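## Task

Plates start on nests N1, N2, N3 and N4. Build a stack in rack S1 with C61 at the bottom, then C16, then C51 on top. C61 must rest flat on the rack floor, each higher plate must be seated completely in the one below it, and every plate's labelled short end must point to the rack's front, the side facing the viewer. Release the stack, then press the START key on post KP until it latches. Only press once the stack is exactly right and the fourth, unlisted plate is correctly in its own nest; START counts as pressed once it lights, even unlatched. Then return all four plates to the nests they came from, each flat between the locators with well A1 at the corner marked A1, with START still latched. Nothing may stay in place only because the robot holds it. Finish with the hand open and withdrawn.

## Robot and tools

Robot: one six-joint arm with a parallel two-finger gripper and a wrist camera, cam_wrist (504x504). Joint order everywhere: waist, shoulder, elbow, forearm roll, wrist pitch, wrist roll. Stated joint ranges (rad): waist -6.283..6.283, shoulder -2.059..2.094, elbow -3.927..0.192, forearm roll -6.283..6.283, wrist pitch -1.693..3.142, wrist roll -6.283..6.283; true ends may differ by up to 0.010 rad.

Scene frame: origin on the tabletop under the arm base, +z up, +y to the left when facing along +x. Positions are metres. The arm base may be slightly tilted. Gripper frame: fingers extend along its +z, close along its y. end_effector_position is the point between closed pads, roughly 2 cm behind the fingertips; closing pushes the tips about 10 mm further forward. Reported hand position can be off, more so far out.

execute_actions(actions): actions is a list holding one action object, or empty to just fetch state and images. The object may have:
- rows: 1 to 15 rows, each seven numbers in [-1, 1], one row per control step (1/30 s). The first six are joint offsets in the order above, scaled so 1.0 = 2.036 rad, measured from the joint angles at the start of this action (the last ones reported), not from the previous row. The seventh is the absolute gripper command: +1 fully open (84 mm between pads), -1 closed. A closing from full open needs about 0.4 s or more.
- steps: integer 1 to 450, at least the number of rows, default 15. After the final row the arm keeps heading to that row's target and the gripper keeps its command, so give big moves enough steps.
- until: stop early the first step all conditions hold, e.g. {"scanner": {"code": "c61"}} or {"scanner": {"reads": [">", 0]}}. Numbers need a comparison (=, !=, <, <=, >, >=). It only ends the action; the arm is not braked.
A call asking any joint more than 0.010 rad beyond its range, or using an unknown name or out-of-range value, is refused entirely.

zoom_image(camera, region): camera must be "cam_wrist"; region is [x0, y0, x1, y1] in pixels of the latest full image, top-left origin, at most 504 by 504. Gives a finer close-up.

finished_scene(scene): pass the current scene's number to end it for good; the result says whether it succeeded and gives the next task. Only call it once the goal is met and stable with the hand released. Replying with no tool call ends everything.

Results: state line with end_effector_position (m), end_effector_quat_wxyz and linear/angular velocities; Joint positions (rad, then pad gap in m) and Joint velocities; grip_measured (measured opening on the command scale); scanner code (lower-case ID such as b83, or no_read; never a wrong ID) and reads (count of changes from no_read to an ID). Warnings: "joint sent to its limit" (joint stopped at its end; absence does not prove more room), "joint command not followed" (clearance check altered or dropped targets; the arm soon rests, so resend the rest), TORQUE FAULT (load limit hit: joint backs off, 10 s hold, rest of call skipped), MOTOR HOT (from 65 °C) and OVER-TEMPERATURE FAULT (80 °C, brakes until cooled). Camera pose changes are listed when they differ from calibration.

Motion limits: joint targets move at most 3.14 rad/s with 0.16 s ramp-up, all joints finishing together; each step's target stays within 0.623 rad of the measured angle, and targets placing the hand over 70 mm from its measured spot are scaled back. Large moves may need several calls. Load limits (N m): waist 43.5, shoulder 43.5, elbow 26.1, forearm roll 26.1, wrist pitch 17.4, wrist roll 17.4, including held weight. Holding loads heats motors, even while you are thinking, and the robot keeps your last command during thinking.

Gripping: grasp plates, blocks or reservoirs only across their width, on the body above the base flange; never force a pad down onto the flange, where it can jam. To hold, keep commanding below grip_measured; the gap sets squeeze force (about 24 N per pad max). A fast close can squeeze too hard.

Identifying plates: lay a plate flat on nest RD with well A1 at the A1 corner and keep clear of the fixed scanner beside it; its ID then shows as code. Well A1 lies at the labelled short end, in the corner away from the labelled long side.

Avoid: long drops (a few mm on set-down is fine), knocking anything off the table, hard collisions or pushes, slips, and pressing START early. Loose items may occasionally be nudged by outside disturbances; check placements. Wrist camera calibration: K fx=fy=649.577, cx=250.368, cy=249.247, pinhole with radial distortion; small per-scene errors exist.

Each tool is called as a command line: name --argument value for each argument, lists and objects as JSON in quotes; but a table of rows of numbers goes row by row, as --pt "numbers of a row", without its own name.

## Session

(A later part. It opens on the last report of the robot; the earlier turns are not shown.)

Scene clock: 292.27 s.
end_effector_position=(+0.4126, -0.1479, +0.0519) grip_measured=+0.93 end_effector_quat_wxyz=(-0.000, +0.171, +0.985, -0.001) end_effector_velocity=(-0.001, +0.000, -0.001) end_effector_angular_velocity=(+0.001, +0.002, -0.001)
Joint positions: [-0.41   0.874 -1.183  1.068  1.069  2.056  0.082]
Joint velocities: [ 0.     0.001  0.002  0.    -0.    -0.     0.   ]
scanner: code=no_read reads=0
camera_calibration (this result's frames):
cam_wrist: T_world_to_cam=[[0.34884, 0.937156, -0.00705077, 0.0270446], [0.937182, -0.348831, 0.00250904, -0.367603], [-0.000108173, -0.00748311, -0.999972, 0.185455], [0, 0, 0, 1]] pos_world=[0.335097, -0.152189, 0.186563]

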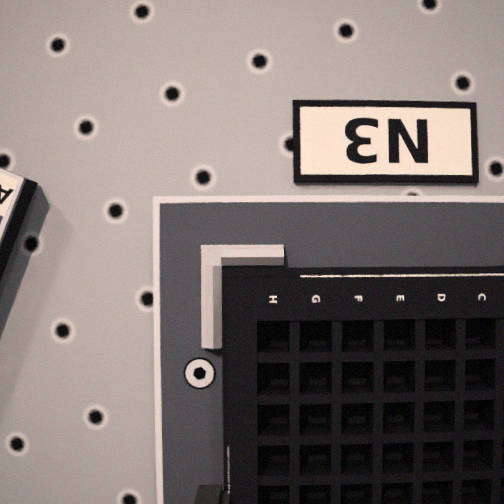

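execute_actions --actions '[{"rows":[[0.0066,0.005,0,0.0084,-0.0042,-0.0042,0]],"steps":15}]'

execute_actions --actions '[{"rows":[[0,0,0,0,0,0,1]],"steps":10}]'

execute_actions --actions '[{"rows":[[-0.049,-0.029,-0.0123,-0.06,0.0365,0.019,1]],"steps":20}]'

execute_actions --actions '[{"rows":[[-0.1125,-0.0246,-0.0889,-0.1105,0.111,0.0501,1]],"steps":25}]'

Scene clock: 294.43 s.
end_effector_position=(+0.4121, -0.1481, +0.0445) grip_measured=+0.93 end_effector_quat_wxyz=(-0.000, +0.171, +0.985, -0.001) end_effector_velocity=(+0.001, +0.000, +0.000) end_effector_angular_velocity=(-0.000, -0.001, +0.001)
Joint positions: [-0.397  0.884 -1.183  1.085  1.061  2.048  0.082]
Joint velocities: [ 0.    -0.    -0.001  0.001  0.     0.    -0.   ]
scanner: code=no_read reads=0
camera_calibration (this result's frames):
cam_wrist: T_world_to_cam=[[0.348612, 0.937241, -0.00702923, 0.0274162], [0.937267, -0.348601, 0.00277716, -0.367282], [0.000152468, -0.00755642, -0.999971, 0.177925], [0, 0, 0, 1]] pos_world=[0.334657, -0.152386, 0.179133]

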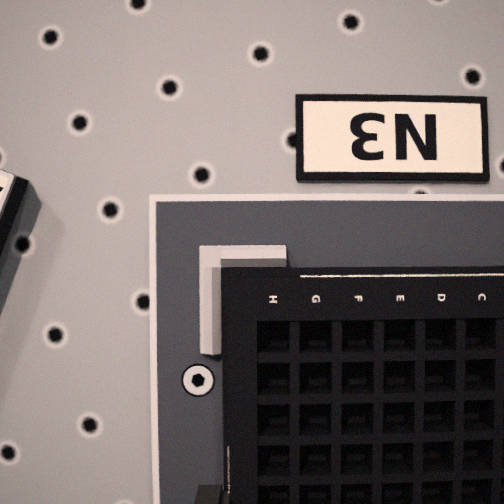

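Scene clock: 294.77 s.
end_effector_position=(+0.4122, -0.1481, +0.0445) grip_measured=+1.00 end_effector_quat_wxyz=(-0.000, +0.171, +0.985, -0.001) end_effector_velocity=(-0.000, +0.000, -0.000) end_effector_angular_velocity=(+0.001, +0.001, -0.001)
Joint positions: [-0.397  0.884 -1.183  1.085  1.061  2.048  0.084]
Joint velocities: [ 0.     0.     0.001 -0.     0.001  0.001 -0.   ]
scanner: code=no_read reads=0
camera_calibration (this result's frames):
cam_wrist: T_world_to_cam=[[0.348595, 0.937247, -0.00704797, 0.0274265], [0.937273, -0.348584, 0.002837, -0.367305], [0.000202159, -0.00759484, -0.999971, 0.177927], [0, 0, 0, 1]] pos_world=[0.334669, -0.152391, 0.179157]

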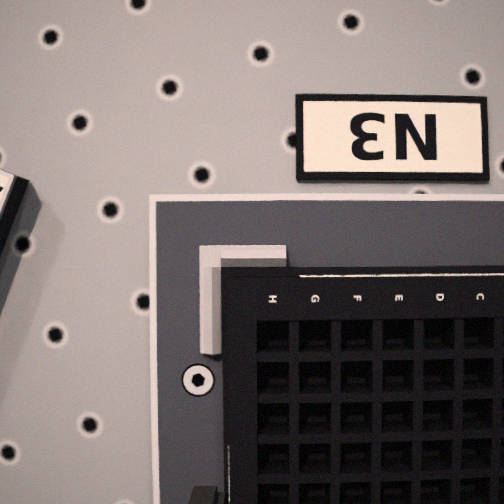

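Scene clock: 295.43 s.
end_effector_position=(+0.4161, -0.1492, +0.0997) grip_measured=+1.00 end_effector_quat_wxyz=(-0.001, +0.160, +0.987, +0.000) end_effector_velocity=(+0.000, -0.000, +0.001) end_effector_angular_velocity=(-0.001, -0.002, -0.001)
Joint positions: [-0.496  0.825 -1.208  0.963  1.135  2.086  0.084]
Joint velocities: [-0.002 -0.    -0.    -0.    -0.     0.     0.   ]
scanner: code=no_read reads=0
camera_calibration (this result's frames):
cam_wrist: T_world_to_cam=[[0.32739, 0.944875, -0.00510457, 0.0372266], [0.944889, -0.327388, 0.00134268, -0.371409], [-0.000402509, -0.00526283, -0.999986, 0.233714], [0, 0, 0, 1]] pos_world=[0.338847, -0.155539, 0.2344]

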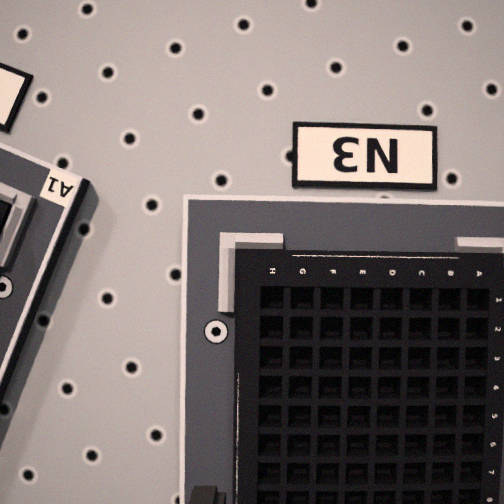

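Scene clock: 296.27 s.
end_effector_position=(+0.4155, -0.1634, +0.2353) grip_measured=+1.00 end_effector_quat_wxyz=(+0.006, +0.160, +0.987, -0.001) end_effector_velocity=(-0.000, -0.001, +0.001) end_effector_angular_velocity=(-0.001, -0.002, -0.002)
Joint positions: [-0.725  0.776 -1.388  0.739  1.361  2.188  0.084]
Joint velocities: [-0.003 -0.    -0.001 -0.     0.001  0.    -0.   ]
scanner: code=no_read reads=0
camera_calibration (this result's frames):
cam_wrist: T_world_to_cam=[[0.327401, 0.94487, -0.00543983, 0.0516902], [0.944813, -0.327299, 0.0143077, -0.37865], [0.0117384, -0.00982396, -0.999883, 0.363423], [0, 0, 0, 1]] pos_world=[0.336564, -0.169202, 0.36908]

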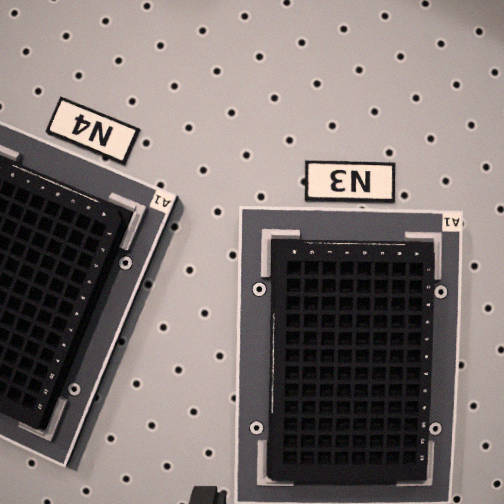

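Retrace the last column down.

execute_actions --actions '[{"rows":[[0.0972,-0.2544,0.1562,0.0486,0.0295,-0.0717,1]],"steps":30}]'

execute_actions --actions '[{"rows":[[0.0413,0.0025,0.0447,0.0344,-0.055,-0.0201,1]],"steps":18}]'

execute_actions --actions '[{"rows":[[0.029,0.0079,0.0172,0.0236,-0.0295,-0.0079,1]],"steps":15}]'

execute_actions --actions '[{"rows":[[0.0297,0.0139,0.0116,0.028,-0.027,-0.0123,1]],"steps":15}]'

execute_actions --actions '[{"rows":[[0.0395,0.0208,0.0084,0.0383,-0.0329,-0.0167,1]],"steps":18}]'

Scene clock: 299.63 s.
end_effector_position=(+0.4510, +0.0351, +0.2304) grip_measured=+1.00 end_effector_quat_wxyz=(-0.001, -0.031, +1.000, +0.002) end_effector_velocity=(+0.001, +0.001, +0.001) end_effector_angular_velocity=(-0.002, -0.001, +0.004)
Joint positions: [-0.527  0.258 -1.07   0.837  1.421  2.042  0.084]
Joint velocities: [ 0.001 -0.003 -0.001  0.    -0.    -0.    -0.   ]
scanner: code=no_read reads=0
camera_calibration (this result's frames):
cam_wrist: T_world_to_cam=[[-0.0498118, 0.998756, -0.00246977, 0.0199723], [0.998758, 0.0498145, 0.0010325, -0.381698], [0.00115424, -0.00241528, -0.999996, 0.364596], [0, 0, 0, 1]] pos_world=[0.381798, -0.0000528025, 0.365038]

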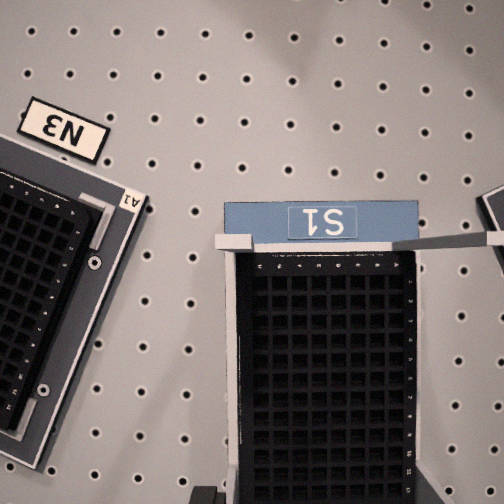

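Scene clock: 300.23 s.
end_effector_position=(+0.4473, +0.0326, +0.1826) grip_measured=+1.00 end_effector_quat_wxyz=(+0.001, -0.033, +0.999, -0.001) end_effector_velocity=(-0.001, +0.000, -0.001) end_effector_angular_velocity=(+0.001, +0.003, -0.000)
Joint positions: [-0.443  0.263 -0.98   0.907  1.309  2.002  0.084]
Joint velocities: [ 0.002  0.001  0.001  0.    -0.    -0.    -0.   ]
scanner: code=no_read reads=0
camera_calibration (this result's frames):
cam_wrist: T_world_to_cam=[[-0.0535149, 0.998542, -0.00705561, 0.0246691], [0.99855, 0.0535534, 0.00538258, -0.37862], [0.00575258, -0.00675733, -0.999961, 0.31483], [0, 0, 0, 1]] pos_world=[0.377581, -0.00222934, 0.31703]

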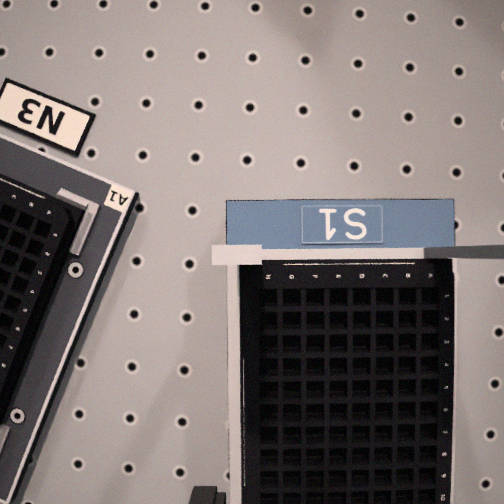

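Scene clock: 300.73 s.
end_effector_position=(+0.4470, +0.0328, +0.1531) grip_measured=+1.00 end_effector_quat_wxyz=(+0.000, -0.032, +0.999, -0.001) end_effector_velocity=(-0.003, -0.001, -0.003) end_effector_angular_velocity=(+0.004, +0.006, -0.006)
Joint positions: [-0.385  0.279 -0.945  0.955  1.249  1.985  0.084]
Joint velocities: [ 0.002  0.003  0.005  0.     0.001 -0.    -0.   ]
scanner: code=no_read reads=0
camera_calibration (this result's frames):
cam_wrist: T_world_to_cam=[[-0.051362, 0.998647, -0.00810232, 0.0234319], [0.998674, 0.0513876, 0.00297706, -0.37776], [0.0033894, -0.00793868, -0.999963, 0.286507], [0, 0, 0, 1]] pos_world=[0.377491, -0.00171355, 0.287811]

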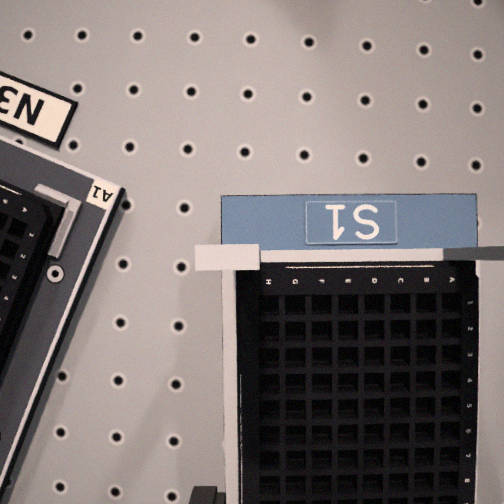

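Scene clock: 301.23 s.
end_effector_position=(+0.4470, +0.0325, +0.1229) grip_measured=+1.00 end_effector_quat_wxyz=(-0.000, -0.032, +0.999, +0.000) end_effector_velocity=(-0.003, -0.001, -0.003) end_effector_angular_velocity=(+0.003, +0.006, -0.007)
Joint positions: [-0.325  0.307 -0.922  1.012  1.194  1.96   0.084]
Joint velocities: [ 0.002  0.004  0.006  0.001 -0.     0.     0.   ]
scanner: code=no_read reads=0
camera_calibration (this result's frames):
cam_wrist: T_world_to_cam=[[-0.0519654, 0.998637, -0.004948, 0.0233653], [0.998646, 0.0519757, 0.00196563, -0.377526], [0.00222013, -0.00483916, -0.999986, 0.256733], [0, 0, 0, 1]] pos_world=[0.37766, -0.00246892, 0.257587]

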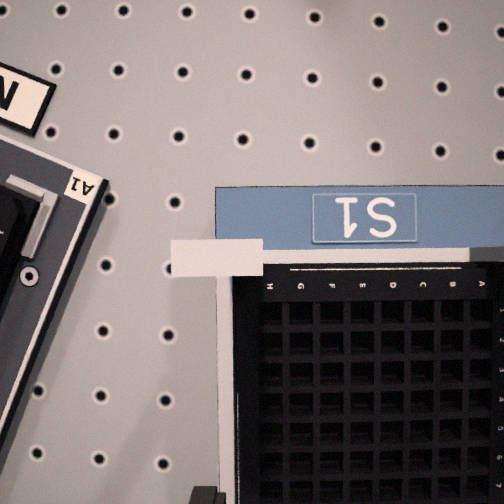

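Scene clock: 301.83 s.
end_effector_position=(+0.4471, +0.0326, +0.0848) grip_measured=+1.00 end_effector_quat_wxyz=(-0.001, -0.034, +0.999, +0.000) end_effector_velocity=(-0.001, -0.000, -0.001) end_effector_angular_velocity=(+0.001, +0.002, -0.001)
Joint positions: [-0.245  0.349 -0.905  1.09   1.127  1.926  0.084]
Joint velocities: [ 0.002  0.002  0.     0.    -0.     0.     0.   ]
scanner: code=no_read reads=0
camera_calibration (this result's frames):
cam_wrist: T_world_to_cam=[[-0.0545954, 0.998497, -0.00480747, 0.0242856], [0.998508, 0.0545969, 0.000185134, -0.377479], [0.000447328, -0.0047902, -0.999988, 0.219366], [0, 0, 0, 1]] pos_world=[0.378144, -0.00258908, 0.21955]

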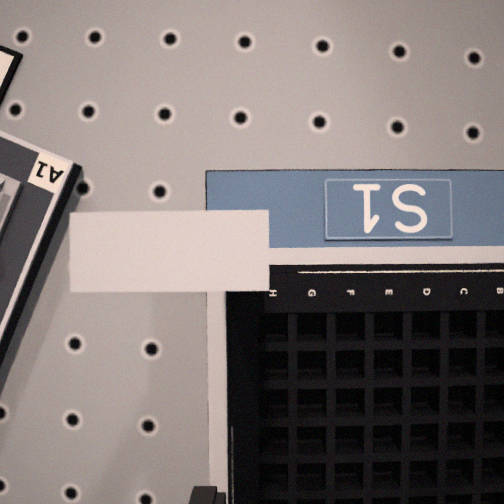

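execute_actions --actions '[{"rows":[[0.015,0.0079,0.0022,0.0148,-0.0118,-0.0057,1]],"steps":16}]'

Scene clock: 303.30 s.
end_effector_position=(+0.4467, +0.0328, +0.0708) grip_measured=+1.00 end_effector_quat_wxyz=(-0.002, -0.034, +0.999, -0.000) end_effector_velocity=(-0.000, +0.000, -0.000) end_effector_angular_velocity=(+0.000, +0.001, -0.001)
Joint positions: [-0.214  0.365 -0.9    1.12   1.103  1.915  0.084]
Joint velocities: [ 0.001  0.001  0.     0.    -0.     0.    -0.   ]
scanner: code=no_read reads=0
camera_calibration (this result's frames):
cam_wrist: T_world_to_cam=[[-0.0543515, 0.998504, -0.00596999, 0.0239112], [0.998522, 0.0543482, -0.000711219, -0.377072], [-0.000385697, -0.00599982, -0.999982, 0.205789], [0, 0, 0, 1]] pos_world=[0.377894, -0.00214752, 0.20566]

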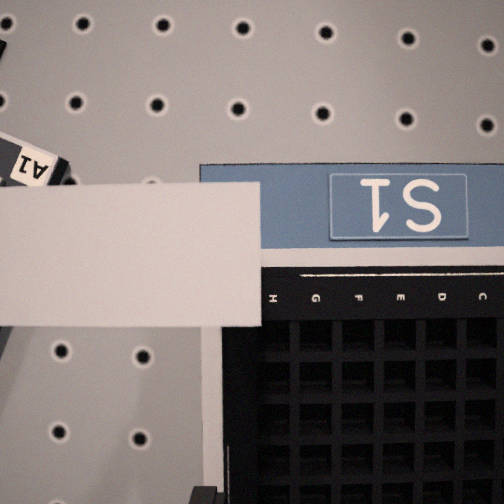

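execute_actions --actions '[{"rows":[[0,0,0,0,0,0,0]],"steps":10}]'

execute_actions --actions '[{"rows":[[-0.015,-0.0079,-0.002,-0.0148,0.0118,0.0057,0]],"steps":12}]'

execute_actions --actions '[{"rows":[[-0.0395,-0.0208,-0.0084,-0.0383,0.0329,0.0167,0]],"steps":18}]'

execute_actions --actions '[{"rows":[[-0.0297,-0.0139,-0.0116,-0.028,0.027,0.0123,0]],"steps":15}]'

execute_actions --actions '[{"rows":[[-0.029,-0.0079,-0.0172,-0.0236,0.0295,0.0079,0]],"steps":15}]'

execute_actions --actions '[{"rows":[[-0.0182,-0.0025,-0.0142,-0.0157,0.0211,0.0074,0]],"steps":12}]'

execute_actions --actions '[{"rows":[[-0.0236,0,-0.0305,-0.0187,0.0339,0.0128,0]],"steps":15}]'

Scene clock: 305.87 s.
end_effector_position=(+0.4469, +0.0329, +0.0709) grip_measured=+0.93 end_effector_quat_wxyz=(-0.001, -0.034, +0.999, -0.000) end_effector_velocity=(-0.000, -0.000, -0.000) end_effector_angular_velocity=(-0.000, +0.000, -0.001)
Joint positions: [-0.214  0.365 -0.9    1.12   1.103  1.915  0.082]
Joint velocities: [ 0.     0.     0.001  0.001 -0.001  0.     0.   ]
scanner: code=no_read reads=0
camera_calibration (this result's frames):
cam_wrist: T_world_to_cam=[[-0.0545693, 0.998491, -0.00611463, 0.0240045], [0.99851, 0.0545684, -0.000316168, -0.377293], [0.0000179743, -0.00612278, -0.999981, 0.205753], [0, 0, 0, 1]] pos_world=[0.378037, -0.00212019, 0.205777]

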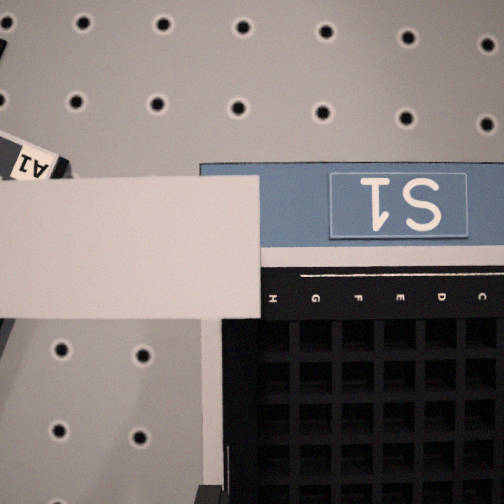

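Scene clock: 306.27 s.
end_effector_position=(+0.4469, +0.0326, +0.0847) grip_measured=+0.93 end_effector_quat_wxyz=(-0.001, -0.034, +0.999, +0.000) end_effector_velocity=(+0.001, +0.000, +0.001) end_effector_angular_velocity=(-0.001, -0.002, +0.002)
Joint positions: [-0.245  0.349 -0.904  1.09   1.127  1.926  0.082]
Joint velocities: [-0.    -0.    -0.003 -0.    -0.    -0.     0.   ]
scanner: code=no_read reads=0
camera_calibration (this result's frames):
cam_wrist: T_world_to_cam=[[-0.0541573, 0.998522, -0.00453187, 0.024056], [0.998532, 0.0541576, -0.0000588128, -0.377231], [0.000186709, -0.00452841, -0.99999, 0.219349], [0, 0, 0, 1]] pos_world=[0.377939, -0.00259725, 0.219434]

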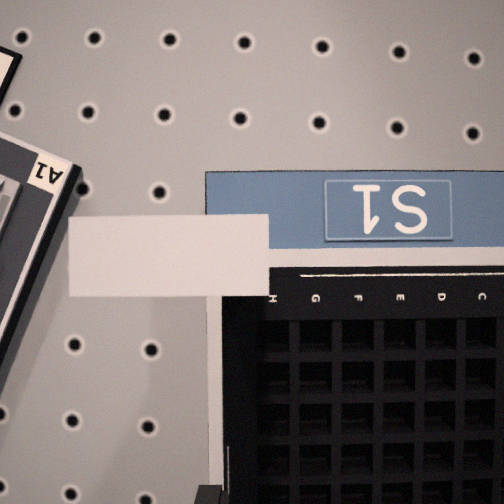

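Scene clock: 306.87 s.
end_effector_position=(+0.4468, +0.0325, +0.1228) grip_measured=+0.93 end_effector_quat_wxyz=(-0.000, -0.032, +0.999, +0.000) end_effector_velocity=(-0.000, -0.000, +0.001) end_effector_angular_velocity=(-0.000, -0.000, +0.000)
Joint positions: [-0.325  0.307 -0.921  1.012  1.194  1.96   0.082]
Joint velocities: [-0.002 -0.001 -0.    -0.001  0.001  0.    -0.   ]
scanner: code=no_read reads=0
camera_calibration (this result's frames):
cam_wrist: T_world_to_cam=[[-0.0515226, 0.998661, -0.00467639, 0.0231146], [0.99867, 0.051532, 0.00190714, -0.377359], [0.00214557, -0.00457191, -0.999987, 0.256664], [0, 0, 0, 1]] pos_world=[0.377497, -0.0024641, 0.257489]

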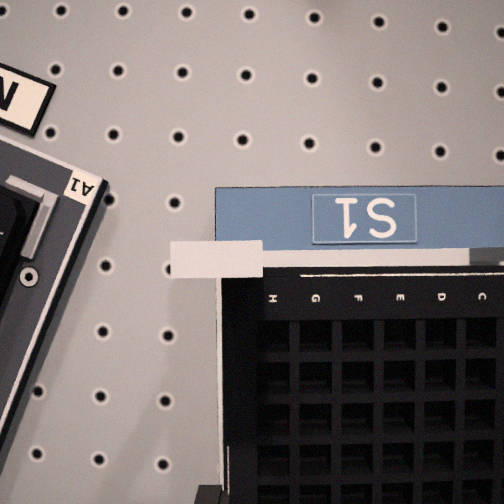

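Scene clock: 307.37 s.
end_effector_position=(+0.4470, +0.0329, +0.1532) grip_measured=+0.93 end_effector_quat_wxyz=(+0.000, -0.032, +0.999, -0.001) end_effector_velocity=(+0.000, -0.000, +0.001) end_effector_angular_velocity=(-0.001, +0.000, +0.001)
Joint positions: [-0.385  0.279 -0.945  0.956  1.249  1.986  0.082]
Joint velocities: [-0.002 -0.    -0.001 -0.002  0.001 -0.     0.   ]
scanner: code=no_read reads=0
camera_calibration (this result's frames):
cam_wrist: T_world_to_cam=[[-0.0510855, 0.998662, -0.00800062, 0.0232385], [0.998687, 0.0511139, 0.00338587, -0.377866], [0.00379029, -0.00781715, -0.999962, 0.286374], [0, 0, 0, 1]] pos_world=[0.377471, -0.00165465, 0.287828]

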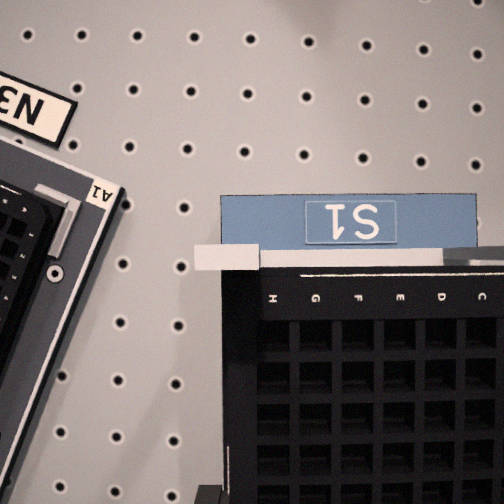

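Scene clock: 307.87 s.
end_effector_position=(+0.4473, +0.0327, +0.1827) grip_measured=+0.93 end_effector_quat_wxyz=(+0.002, -0.033, +0.999, -0.001) end_effector_velocity=(+0.000, +0.000, +0.001) end_effector_angular_velocity=(-0.000, -0.001, +0.001)
Joint positions: [-0.444  0.263 -0.979  0.908  1.309  2.002  0.082]
Joint velocities: [-0.001 -0.    -0.001 -0.     0.001 -0.    -0.   ]
scanner: code=no_read reads=0
camera_calibration (this result's frames):
cam_wrist: T_world_to_cam=[[-0.0532413, 0.998557, -0.00701743, 0.0244946], [0.998562, 0.0532832, 0.0059214, -0.378758], [0.00628676, -0.00669207, -0.999958, 0.314731], [0, 0, 0, 1]] pos_world=[0.377538, -0.00217164, 0.317132]

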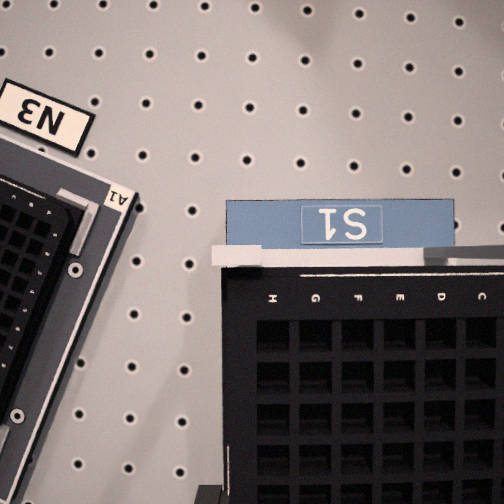

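Scene clock: 308.27 s.
end_effector_position=(+0.4470, +0.0325, +0.2017) grip_measured=+0.93 end_effector_quat_wxyz=(+0.001, -0.031, +1.000, -0.000) end_effector_velocity=(-0.002, -0.001, -0.001) end_effector_angular_velocity=(+0.003, +0.005, -0.002)
Joint positions: [-0.481  0.258 -1.008  0.876  1.352  2.017  0.082]
Joint velocities: [ 0.     0.002  0.002 -0.002  0.001 -0.001 -0.   ]
scanner: code=no_read reads=0
camera_calibration (this result's frames):
cam_wrist: T_world_to_cam=[[-0.0498797, 0.998739, -0.00560957, 0.0229752], [0.998748, 0.0499005, 0.0036317, -0.378045], [0.00390704, -0.0054214, -0.999978, 0.334742], [0, 0, 0, 1]] pos_world=[0.37741, -0.0022669, 0.336236]

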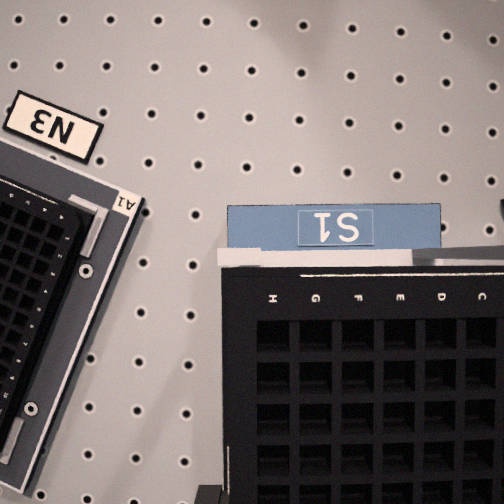

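Scene clock: 308.77 s.
end_effector_position=(+0.4510, +0.0350, +0.2307) grip_measured=+0.93 end_effector_quat_wxyz=(-0.000, -0.031, +1.000, +0.002) end_effector_velocity=(+0.003, +0.001, +0.004) end_effector_angular_velocity=(-0.006, -0.006, +0.006)
Joint positions: [-0.528  0.258 -1.07   0.838  1.421  2.043  0.082]
Joint velocities: [-0.002 -0.003 -0.007  0.    -0.001  0.    -0.   ]
scanner: code=no_read reads=0
camera_calibration (this result's frames):
cam_wrist: T_world_to_cam=[[-0.0485961, 0.998816, -0.00232999, 0.019527], [0.998815, 0.0486018, 0.00246277, -0.382013], [0.00257309, -0.00220755, -0.999994, 0.36427], [0, 0, 0, 1]] pos_world=[0.381572, -0.000133265, 0.365254]

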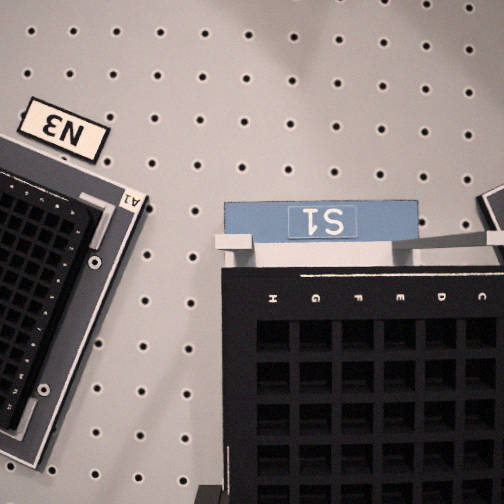

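execute_actions --actions '[{"rows":[[0.169,-0.4646,0.1852,0.0427,0.056,-0.0079,0]],"steps":40}]'

execute_actions --actions '[{"rows":[[0.1596,-0.1734,0.1901,0.0265,-0.1351,-0.0182,0]],"steps":28}]'

execute_actions --actions '[{"rows":[[0.1783,0.0476,0.0432,0.0511,-0.193,0.0103,0]],"steps":28}]'

Scene clock: 312.07 s.
end_effector_position=(+0.3561, +0.3380, +0.2076) grip_measured=+0.93 end_effector_quat_wxyz=(-0.005, -0.349, +0.937, -0.006) end_effector_velocity=(-0.001, +0.001, -0.000) end_effector_angular_velocity=(+0.000, +0.001, +0.001)
Joint positions: [-0.184 -0.688 -0.693  0.925  1.535  2.027  0.082]
Joint velocities: [ 0.001 -0.002  0.     0.     0.001  0.     0.   ]
scanner: code=no_read reads=0
camera_calibration (this result's frames):
cam_wrist: T_world_to_cam=[[-0.643901, 0.76499, -0.0134356, 0.00553226], [0.765108, 0.64382, -0.0102874, -0.417221], [0.00078037, -0.0169038, -0.999857, 0.347617], [0, 0, 0, 1]] pos_world=[0.32251, 0.270259, 0.343349]

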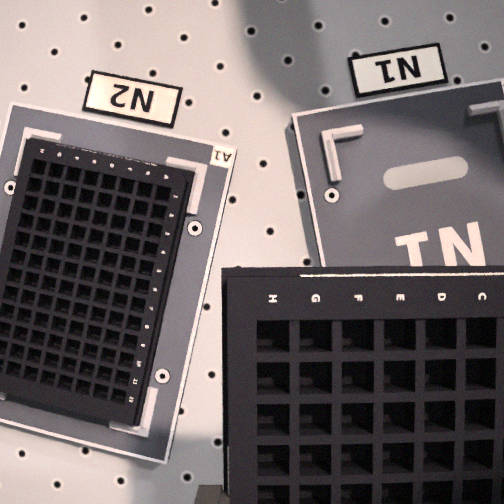

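Scene clock: 313.00 s.
end_effector_position=(+0.2740, +0.3372, +0.1220) grip_measured=+0.93 end_effector_quat_wxyz=(-0.002, -0.438, +0.899, +0.001) end_effector_velocity=(-0.001, -0.000, -0.000) end_effector_angular_velocity=(+0.001, +0.002, +0.001)
Joint positions: [ 0.14  -1.04  -0.306  0.979  1.26   1.99   0.082]
Joint velocities: [ 0.001 -0.001  0.002  0.     0.    -0.001 -0.   ]
scanner: code=no_read reads=0
camera_calibration (this result's frames):
cam_wrist: T_world_to_cam=[[-0.778844, 0.627213, -0.00237214, 0.0342288], [0.627214, 0.778847, 0.0000646279, -0.36378], [0.00188807, -0.00143751, -0.999997, 0.25663], [0, 0, 0, 1]] pos_world=[0.254342, 0.262229, 0.256734]

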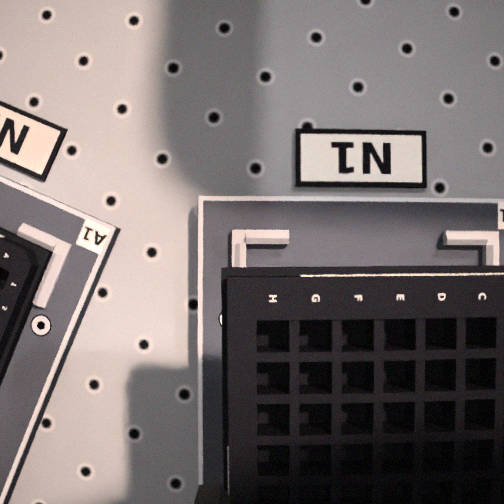

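Scene clock: 313.93 s.
end_effector_position=(+0.2662, +0.3348, +0.0547) grip_measured=+0.93 end_effector_quat_wxyz=(-0.000, -0.438, +0.899, +0.000) end_effector_velocity=(-0.000, -0.000, -0.000) end_effector_angular_velocity=(-0.001, +0.001, -0.000)
Joint positions: [ 0.503 -0.943 -0.218  1.083  0.867  2.011  0.082]
Joint velocities: [ 0.001  0.     0.001  0.    -0.001  0.     0.   ]
scanner: code=no_read reads=0
camera_calibration (this result's frames):
cam_wrist: T_world_to_cam=[[-0.780139, 0.625589, -0.00472903, 0.0304883], [0.625586, 0.780152, 0.0021688, -0.357074], [0.00504614, -0.00126645, -0.999986, 0.188414], [0, 0, 0, 1]] pos_world=[0.246215, 0.259738, 0.18933]

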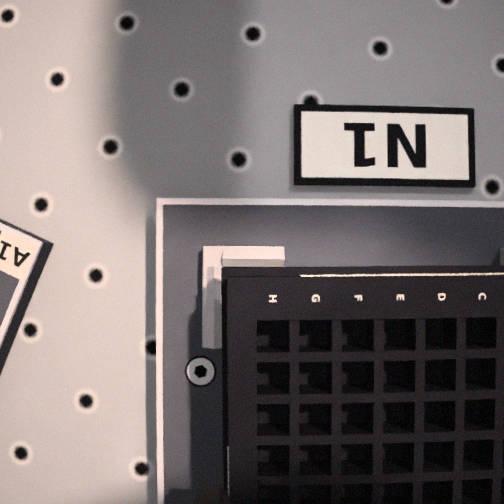

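Lower with q6 +0.012.

execute_actions --actions '[{"rows":[[0,0,0,0,0,0.006,0],[0,0,0,0,0,0.006,0],[0,0,0,0,0,0.006,0],[0,0,0,0,0,0.006,0],[0.0225,0.0185,-0.0014,0.0152,-0.0262,-0.0028,0]],"steps":22}]'

Scene clock: 315.53 s.
end_effector_position=(+0.2670, +0.3348, +0.0449) grip_measured=+0.93 end_effector_quat_wxyz=(+0.000, -0.433, +0.901, +0.000) end_effector_velocity=(-0.000, -0.000, -0.000) end_effector_angular_velocity=(-0.000, +0.001, -0.000)
Joint positions: [ 0.549 -0.906 -0.221  1.114  0.813  2.005  0.082]
Joint velocities: [ 0.    -0.     0.001  0.     0.     0.     0.   ]
scanner: code=no_read reads=0
camera_calibration (this result's frames):
cam_wrist: T_world_to_cam=[[-0.772908, 0.634499, -0.00499758, 0.0261212], [0.634492, 0.772923, 0.00304864, -0.357546], [0.00579711, -0.000814609, -0.999983, 0.178251], [0, 0, 0, 1]] pos_world=[0.246016, 0.259927, 0.179469]

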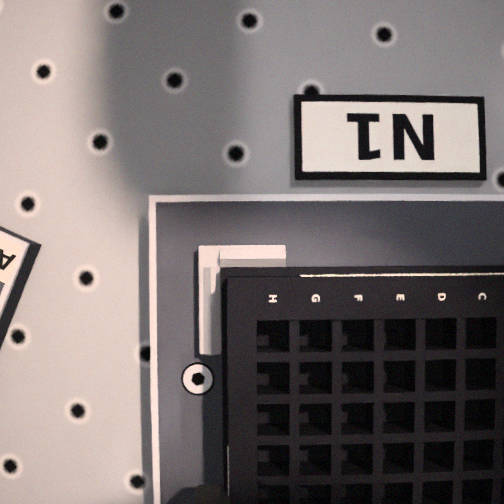

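execute_actions --actions '[{"rows":[[0,0,0,0,0,0,1]],"steps":10}]'

execute_actions --actions '[{"rows":[[-0.0225,-0.0185,0.0014,-0.0152,0.0262,0.0088,1]],"steps":12}]'

execute_actions --actions '[{"rows":[[-0.1783,-0.0476,-0.0432,-0.0511,0.193,-0.0103,1]],"steps":28}]'

execute_actions --actions '[{"rows":[[-0.08,0.087,-0.095,-0.013,0.068,0,1]],"steps":20}]'

Scene clock: 317.53 s.
end_effector_position=(+0.2668, +0.3352, +0.0449) grip_measured=+1.00 end_effector_quat_wxyz=(-0.000, -0.434, +0.901, +0.001) end_effector_velocity=(+0.001, -0.002, +0.000) end_effector_angular_velocity=(-0.004, -0.004, -0.003)
Joint positions: [ 0.549 -0.906 -0.221  1.114  0.814  2.005  0.084]
Joint velocities: [-0.002  0.001  0.002 -0.001 -0.005  0.    -0.   ]
scanner: code=no_read reads=0
camera_calibration (this result's frames):
cam_wrist: T_world_to_cam=[[-0.773243, 0.634096, -0.00412272, 0.0259629], [0.634089, 0.773254, 0.00314454, -0.35773], [0.00518185, -0.00018267, -0.999987, 0.178204], [0, 0, 0, 1]] pos_world=[0.245985, 0.260186, 0.179433]

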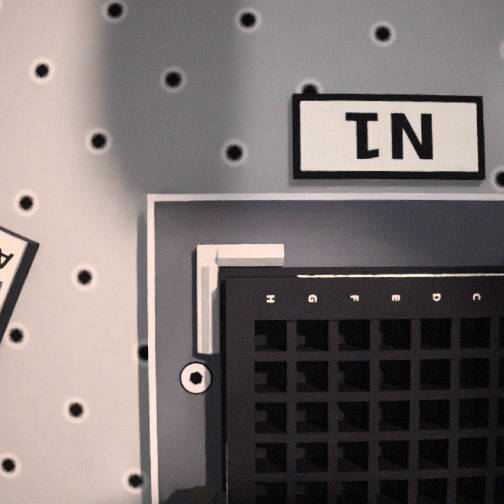

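Scene clock: 317.93 s.
end_effector_position=(+0.2660, +0.3349, +0.0546) grip_measured=+1.00 end_effector_quat_wxyz=(-0.001, -0.433, +0.901, +0.001) end_effector_velocity=(+0.000, +0.000, -0.000) end_effector_angular_velocity=(+0.000, +0.000, -0.000)
Joint positions: [ 0.504 -0.943 -0.218  1.083  0.867  2.023  0.084]
Joint velocities: [ 0.     0.001 -0.001  0.     0.     0.    -0.   ]
scanner: code=no_read reads=0
camera_calibration (this result's frames):
cam_wrist: T_world_to_cam=[[-0.772523, 0.634975, -0.00396217, 0.0250437], [0.634973, 0.772532, 0.00185578, -0.356929], [0.00423928, -0.00108223, -0.99999, 0.188459], [0, 0, 0, 1]] pos_world=[0.245188, 0.260041, 0.189219]

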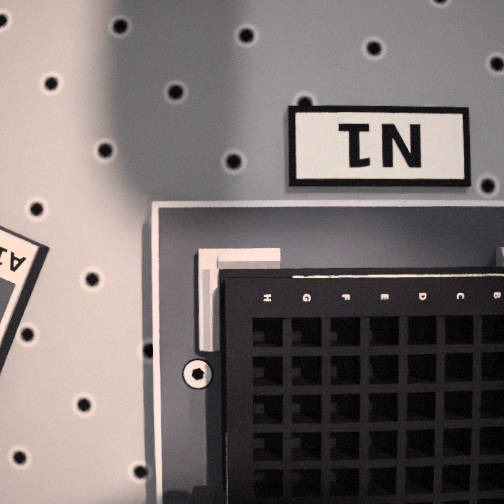

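Scene clock: 318.87 s.
end_effector_position=(+0.2738, +0.3373, +0.1219) grip_measured=+1.00 end_effector_quat_wxyz=(-0.002, -0.432, +0.902, +0.001) end_effector_velocity=(+0.000, -0.000, +0.000) end_effector_angular_velocity=(-0.000, -0.002, +0.000)
Joint positions: [ 0.141 -1.04  -0.306  0.979  1.26   2.002  0.084]
Joint velocities: [-0.001 -0.001 -0.    -0.    -0.001 -0.     0.   ]
scanner: code=no_read reads=0
camera_calibration (this result's frames):
cam_wrist: T_world_to_cam=[[-0.77123, 0.636555, -0.00160121, 0.0286763], [0.636556, 0.771231, -0.000233784, -0.363684], [0.00108609, -0.00119956, -0.999999, 0.256655], [0, 0, 0, 1]] pos_world=[0.253342, 0.262538, 0.256616]

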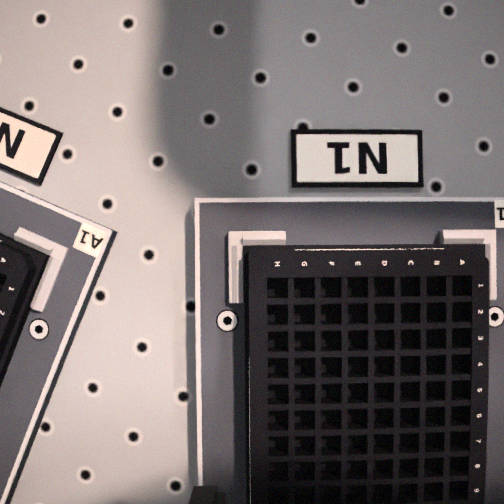

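Scene clock: 319.53 s.
end_effector_position=(+0.3153, +0.3434, +0.1614) grip_measured=+1.00 end_effector_quat_wxyz=(-0.005, -0.397, +0.918, -0.003) end_effector_velocity=(+0.002, +0.000, +0.001) end_effector_angular_velocity=(-0.001, -0.003, +0.000)
Joint positions: [-0.022 -0.864 -0.499  0.953  1.399  2.002  0.084]
Joint velocities: [-0.002  0.003 -0.004 -0.    -0.     0.     0.   ]
scanner: code=no_read reads=0
camera_calibration (this result's frames):
cam_wrist: T_world_to_cam=[[-0.720276, 0.693644, -0.00777923, 0.0221159], [0.693687, 0.720222, -0.00883472, -0.393859], [-0.000525374, -0.0117598, -0.999931, 0.300262], [0, 0, 0, 1]] pos_world=[0.289302, 0.271857, 0.296934]

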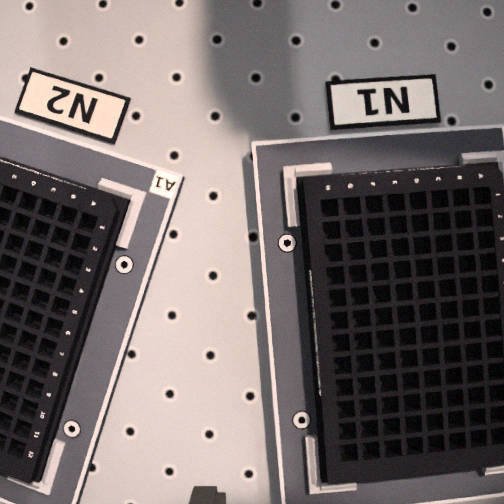

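finished_scene --scene 1

The scene is finished: the task was done.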